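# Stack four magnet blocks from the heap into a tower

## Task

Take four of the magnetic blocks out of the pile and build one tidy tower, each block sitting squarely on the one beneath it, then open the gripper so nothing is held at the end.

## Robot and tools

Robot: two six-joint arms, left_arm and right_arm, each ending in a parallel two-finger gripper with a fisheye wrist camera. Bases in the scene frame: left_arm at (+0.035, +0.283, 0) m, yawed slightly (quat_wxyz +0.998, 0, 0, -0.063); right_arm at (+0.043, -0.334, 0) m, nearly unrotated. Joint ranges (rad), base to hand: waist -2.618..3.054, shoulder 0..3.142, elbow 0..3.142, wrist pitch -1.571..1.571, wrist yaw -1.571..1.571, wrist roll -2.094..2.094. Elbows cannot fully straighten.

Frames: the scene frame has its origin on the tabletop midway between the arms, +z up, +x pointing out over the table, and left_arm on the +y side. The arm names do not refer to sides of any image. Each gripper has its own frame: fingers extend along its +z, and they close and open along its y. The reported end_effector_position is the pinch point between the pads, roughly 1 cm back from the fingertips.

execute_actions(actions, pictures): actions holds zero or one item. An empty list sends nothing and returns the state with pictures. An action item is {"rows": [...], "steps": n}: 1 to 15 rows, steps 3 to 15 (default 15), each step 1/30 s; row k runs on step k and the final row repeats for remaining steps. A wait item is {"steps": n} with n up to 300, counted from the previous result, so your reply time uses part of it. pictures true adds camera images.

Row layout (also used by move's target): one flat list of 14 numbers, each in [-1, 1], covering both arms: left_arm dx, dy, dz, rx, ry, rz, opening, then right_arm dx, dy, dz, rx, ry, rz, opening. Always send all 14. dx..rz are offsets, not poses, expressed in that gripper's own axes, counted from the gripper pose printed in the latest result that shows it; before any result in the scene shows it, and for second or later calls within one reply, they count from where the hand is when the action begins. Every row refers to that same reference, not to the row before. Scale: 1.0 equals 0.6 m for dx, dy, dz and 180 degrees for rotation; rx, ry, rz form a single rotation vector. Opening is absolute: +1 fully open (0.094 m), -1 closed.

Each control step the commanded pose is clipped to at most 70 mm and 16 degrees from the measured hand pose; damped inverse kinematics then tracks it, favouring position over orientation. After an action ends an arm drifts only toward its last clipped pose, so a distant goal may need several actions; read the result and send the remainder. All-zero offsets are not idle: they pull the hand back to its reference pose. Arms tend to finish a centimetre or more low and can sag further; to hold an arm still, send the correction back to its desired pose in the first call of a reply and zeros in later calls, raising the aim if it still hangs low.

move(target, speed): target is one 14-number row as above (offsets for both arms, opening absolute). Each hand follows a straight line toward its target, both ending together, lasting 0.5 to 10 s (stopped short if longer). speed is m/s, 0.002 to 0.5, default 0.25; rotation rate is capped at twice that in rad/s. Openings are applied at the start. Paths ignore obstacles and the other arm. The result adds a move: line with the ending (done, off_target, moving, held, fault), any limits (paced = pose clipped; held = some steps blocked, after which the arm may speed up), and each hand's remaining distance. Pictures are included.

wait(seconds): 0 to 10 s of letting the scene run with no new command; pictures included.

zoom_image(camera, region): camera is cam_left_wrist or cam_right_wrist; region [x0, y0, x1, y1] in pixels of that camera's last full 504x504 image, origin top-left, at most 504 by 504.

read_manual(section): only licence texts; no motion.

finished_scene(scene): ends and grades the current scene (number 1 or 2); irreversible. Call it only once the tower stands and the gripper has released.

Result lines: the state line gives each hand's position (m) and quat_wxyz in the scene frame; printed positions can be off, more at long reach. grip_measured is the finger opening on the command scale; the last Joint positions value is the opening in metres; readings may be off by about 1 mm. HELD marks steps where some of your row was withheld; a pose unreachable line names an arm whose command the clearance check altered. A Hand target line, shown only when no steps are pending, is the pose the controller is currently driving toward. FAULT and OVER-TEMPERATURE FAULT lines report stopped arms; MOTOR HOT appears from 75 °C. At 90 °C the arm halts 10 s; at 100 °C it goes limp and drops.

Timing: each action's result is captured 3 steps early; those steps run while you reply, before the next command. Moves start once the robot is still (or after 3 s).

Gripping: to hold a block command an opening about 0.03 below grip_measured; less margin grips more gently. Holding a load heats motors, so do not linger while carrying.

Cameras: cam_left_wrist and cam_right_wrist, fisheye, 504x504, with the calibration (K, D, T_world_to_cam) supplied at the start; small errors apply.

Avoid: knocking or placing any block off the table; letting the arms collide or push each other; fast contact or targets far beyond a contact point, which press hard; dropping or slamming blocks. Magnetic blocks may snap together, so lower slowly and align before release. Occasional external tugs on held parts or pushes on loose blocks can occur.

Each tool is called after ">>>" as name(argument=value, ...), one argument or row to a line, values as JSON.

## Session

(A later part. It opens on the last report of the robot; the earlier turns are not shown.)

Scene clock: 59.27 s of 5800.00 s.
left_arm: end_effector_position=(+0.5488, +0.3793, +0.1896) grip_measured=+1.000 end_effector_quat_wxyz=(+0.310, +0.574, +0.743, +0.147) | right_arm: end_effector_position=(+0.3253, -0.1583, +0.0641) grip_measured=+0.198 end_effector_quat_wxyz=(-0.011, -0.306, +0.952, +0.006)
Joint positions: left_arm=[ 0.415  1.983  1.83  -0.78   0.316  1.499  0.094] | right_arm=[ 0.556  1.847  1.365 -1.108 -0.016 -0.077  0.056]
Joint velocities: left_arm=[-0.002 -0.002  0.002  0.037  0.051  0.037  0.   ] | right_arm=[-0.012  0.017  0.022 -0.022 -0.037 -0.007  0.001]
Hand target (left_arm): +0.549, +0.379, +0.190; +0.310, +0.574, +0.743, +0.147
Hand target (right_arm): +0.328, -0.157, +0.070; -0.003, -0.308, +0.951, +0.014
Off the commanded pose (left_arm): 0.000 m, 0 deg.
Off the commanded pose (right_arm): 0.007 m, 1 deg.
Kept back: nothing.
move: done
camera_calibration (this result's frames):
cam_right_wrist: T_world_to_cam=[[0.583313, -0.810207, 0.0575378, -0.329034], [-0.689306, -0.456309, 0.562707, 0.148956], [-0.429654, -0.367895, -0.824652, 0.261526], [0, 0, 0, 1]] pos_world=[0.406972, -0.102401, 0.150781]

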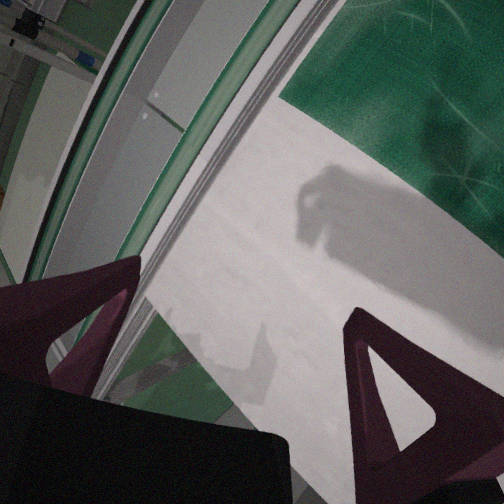

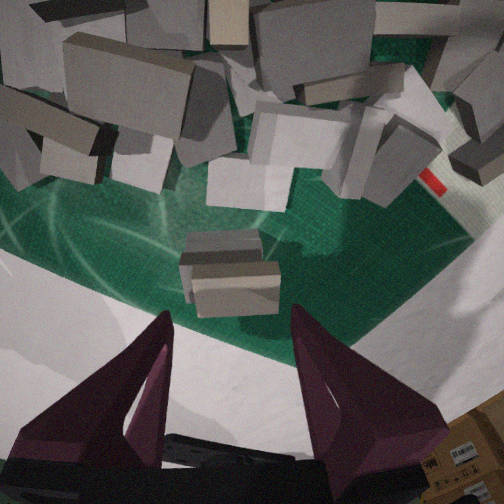

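>>> move(
  target=[0,0,0,0,0,0,1,-0.01,0.003,0.077,0,-0.008,0,0.35],
  speed=0.1,
)

>>> move(
  target=[0,0,0,0,0,0,1,0,0,0,0,0,0,-0.18],
)

>>> move(
  target=[0,0,0,0,0,0,1,0,0,0,0,0,0,0.1],
)

>>> move(
  target=[0,0,0,0,0,0,1,0,0,-0.1,0,0,0,0.2],
)

>>> zoom_image(
  camera="cam_right_wrist",
  region=[150, 180, 320, 350],
)

Scene clock: 60.53 s of 5800.00 s.
left_arm: end_effector_position=(+0.5488, +0.3793, +0.1896) grip_measured=+1.000 end_effector_quat_wxyz=(+0.310, +0.574, +0.743, +0.147) | right_arm: end_effector_position=(+0.3295, -0.1558, +0.0202) grip_measured=+0.348 end_effector_quat_wxyz=(-0.001, -0.307, +0.952, +0.008)
Joint positions: left_arm=[ 0.415  1.983  1.83  -0.78   0.316  1.499  0.094] | right_arm=[ 0.556  1.9    1.253 -0.923 -0.016 -0.078  0.063]
Joint velocities: left_arm=[-0.007  0.002 -0.017  0.007  0.037 -0.051  0.   ] | right_arm=[-0.002  0.002 -0.002 -0.007  0.037  0.022  0.   ]
Hand target (left_arm): +0.549, +0.379, +0.190; +0.310, +0.574, +0.743, +0.147
Hand target (right_arm): +0.329, -0.154, +0.018; +0.001, -0.306, +0.952, +0.010
Off the commanded pose (left_arm): 0.000 m, 0 deg.
Off the commanded pose (right_arm): 0.004 m, 0 deg.
Kept back: nothing.
move: done
camera_calibration (this result's frames):
cam_right_wrist: T_world_to_cam=[[0.583289, -0.810117, 0.0590237, -0.326901], [-0.697833, -0.462602, 0.546835, 0.179839], [-0.415696, -0.360151, -0.835158, 0.22489], [0, 0, 0, 1]] pos_world=[0.409661, -0.100639, 0.108771]

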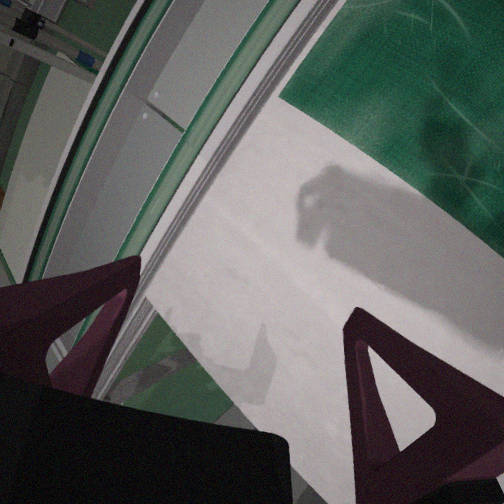

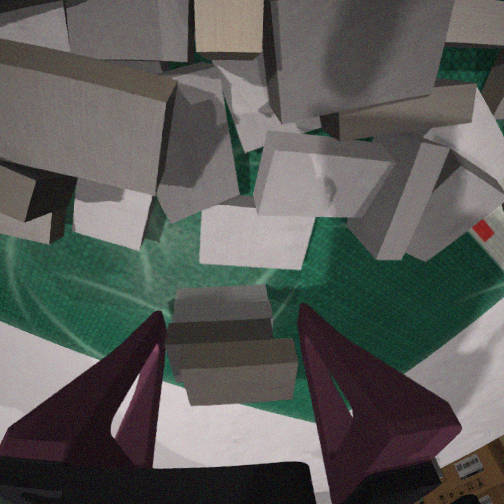

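Scene clock: 61.03 s of 5800.00 s.
left_arm: end_effector_position=(+0.5488, +0.3793, +0.1896) grip_measured=+1.000 end_effector_quat_wxyz=(+0.310, +0.574, +0.743, +0.147) | right_arm: end_effector_position=(+0.3294, -0.1556, +0.0202) grip_measured=-0.139 end_effector_quat_wxyz=(-0.002, -0.307, +0.952, +0.009)
Joint positions: left_arm=[ 0.415  1.983  1.83  -0.78   0.316  1.499  0.094] | right_arm=[ 0.556  1.9    1.253 -0.923 -0.018 -0.078  0.04 ]
Joint velocities: left_arm=[-0.012 -0.017  0.022 -0.007 -0.007 -0.037  0.   ] | right_arm=[-0.002 -0.022  0.012 -0.022  0.022 -0.022  0.   ]
Hand target (left_arm): +0.549, +0.379, +0.190; +0.310, +0.574, +0.743, +0.147
Hand target (right_arm): +0.330, -0.156, +0.020; -0.001, -0.307, +0.952, +0.008
Off the commanded pose (left_arm): 0.000 m, 0 deg.
Off the commanded pose (right_arm): 0.000 m, 0 deg.
Kept back: nothing.
move: done
camera_calibration (this result's frames):
cam_right_wrist: T_world_to_cam=[[0.583336, -0.810193, 0.0575051, -0.326627], [-0.6974, -0.463317, 0.546783, 0.179593], [-0.416356, -0.359062, -0.835297, 0.225309], [0, 0, 0, 1]] pos_world=[0.40959, -0.100522, 0.108784]

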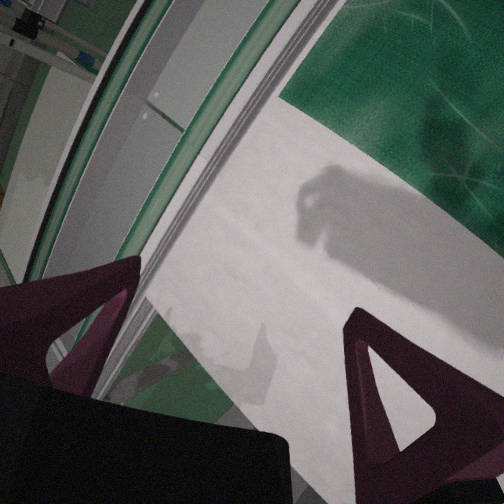

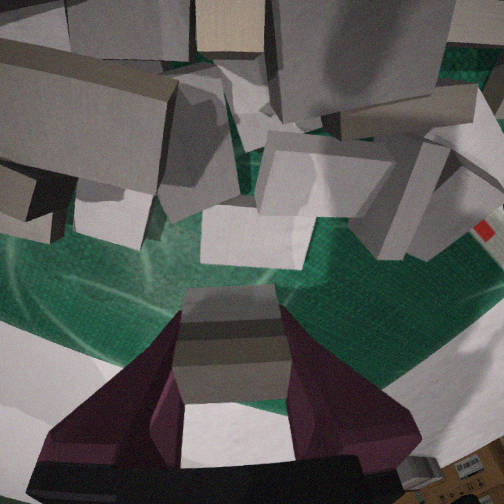

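Scene clock: 61.53 s of 5800.00 s.
left_arm: end_effector_position=(+0.5488, +0.3793, +0.1896) grip_measured=+1.000 end_effector_quat_wxyz=(+0.310, +0.574, +0.743, +0.147) | right_arm: end_effector_position=(+0.3294, -0.1556, +0.0202) grip_measured=+0.098 end_effector_quat_wxyz=(-0.002, -0.307, +0.952, +0.009)
Joint positions: left_arm=[ 0.415  1.983  1.83  -0.78   0.316  1.499  0.094] | right_arm=[ 0.556  1.9    1.253 -0.923 -0.018 -0.078  0.052]
Joint velocities: left_arm=[-0.002  0.002  0.002 -0.066 -0.022  0.022  0.   ] | right_arm=[ 0.007 -0.012 -0.007 -0.037 -0.007 -0.007 -0.   ]
Hand target (left_arm): +0.549, +0.379, +0.190; +0.310, +0.574, +0.743, +0.147
Hand target (right_arm): +0.329, -0.156, +0.020; -0.002, -0.307, +0.952, +0.009
Off the commanded pose (left_arm): 0.000 m, 0 deg.
Off the commanded pose (right_arm): 0.000 m, 0 deg.
Kept back: nothing.
move: done
camera_calibration (this result's frames):
cam_right_wrist: T_world_to_cam=[[0.583336, -0.810193, 0.0575051, -0.326627], [-0.6974, -0.463317, 0.546783, 0.179593], [-0.416356, -0.359062, -0.835297, 0.225309], [0, 0, 0, 1]] pos_world=[0.40959, -0.100522, 0.108784]

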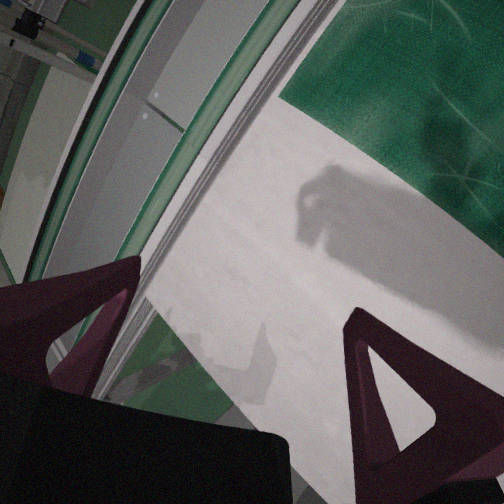

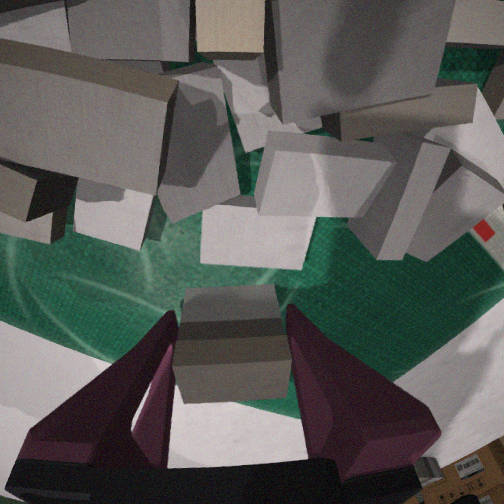

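Scene clock: 62.57 s of 5800.00 s.
left_arm: end_effector_position=(+0.5488, +0.3793, +0.1896) grip_measured=+1.000 end_effector_quat_wxyz=(+0.310, +0.574, +0.743, +0.147) | right_arm: end_effector_position=(+0.3232, -0.1593, +0.0703) grip_measured=+0.198 end_effector_quat_wxyz=(-0.017, -0.307, +0.952, +0.005)
Joint positions: left_arm=[ 0.415  1.983  1.83  -0.78   0.316  1.499  0.094] | right_arm=[ 0.556  1.844  1.387 -1.144 -0.018 -0.078  0.056]
Joint velocities: left_arm=[-0.007 -0.007  0.017 -0.022 -0.022 -0.007  0.   ] | right_arm=[ 0.012 -0.002  0.002  0.066 -0.037  0.007 -0.001]
Hand target (left_arm): +0.549, +0.379, +0.190; +0.310, +0.574, +0.743, +0.147
Hand target (right_arm): +0.329, -0.156, +0.080; -0.002, -0.307, +0.952, +0.009
Off the commanded pose (left_arm): 0.000 m, 0 deg.
Off the commanded pose (right_arm): 0.012 m, 2 deg.
Kept back: nothing.
move: off_target (right_arm)
camera_calibration (this result's frames):
cam_right_wrist: T_world_to_cam=[[0.584841, -0.809279, 0.0550263, -0.329105], [-0.68243, -0.454232, 0.57268, 0.140968], [-0.438463, -0.372478, -0.81793, 0.266984], [0, 0, 0, 1]] pos_world=[0.405738, -0.10286, 0.155754]

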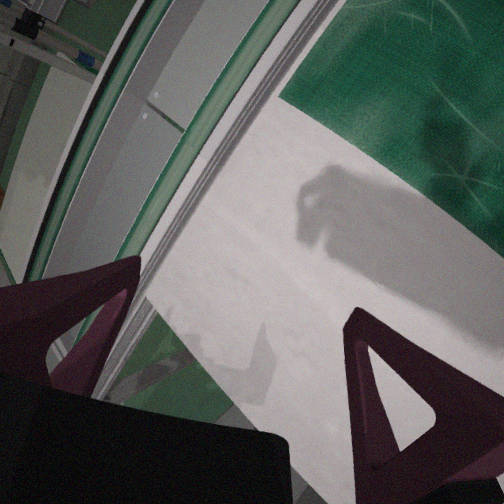

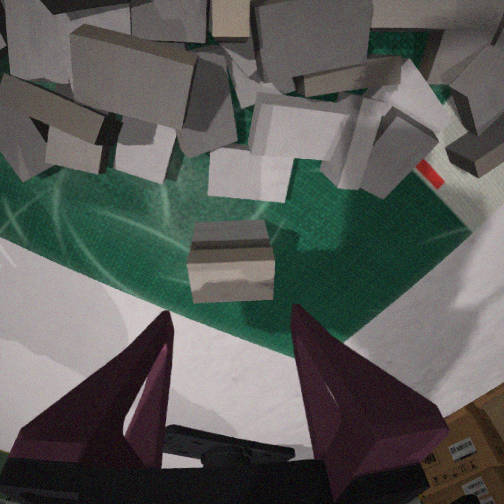

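Region (150, 180, 320, 350) of cam_right_wrist's 504x504 image, scaled by 2.965, with more detail than that image has.

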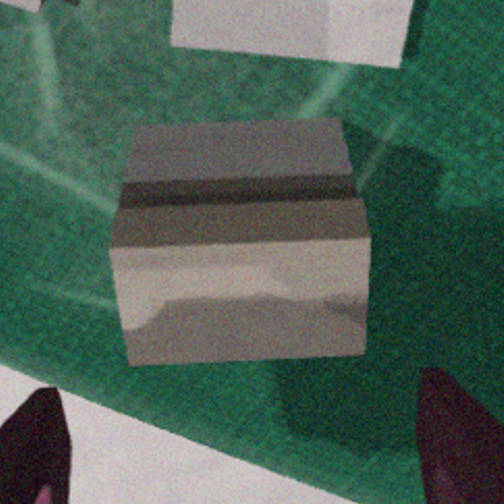

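Neat.

>>> finished_scene(
  scene=1,
)

The scene is finished: the task was done.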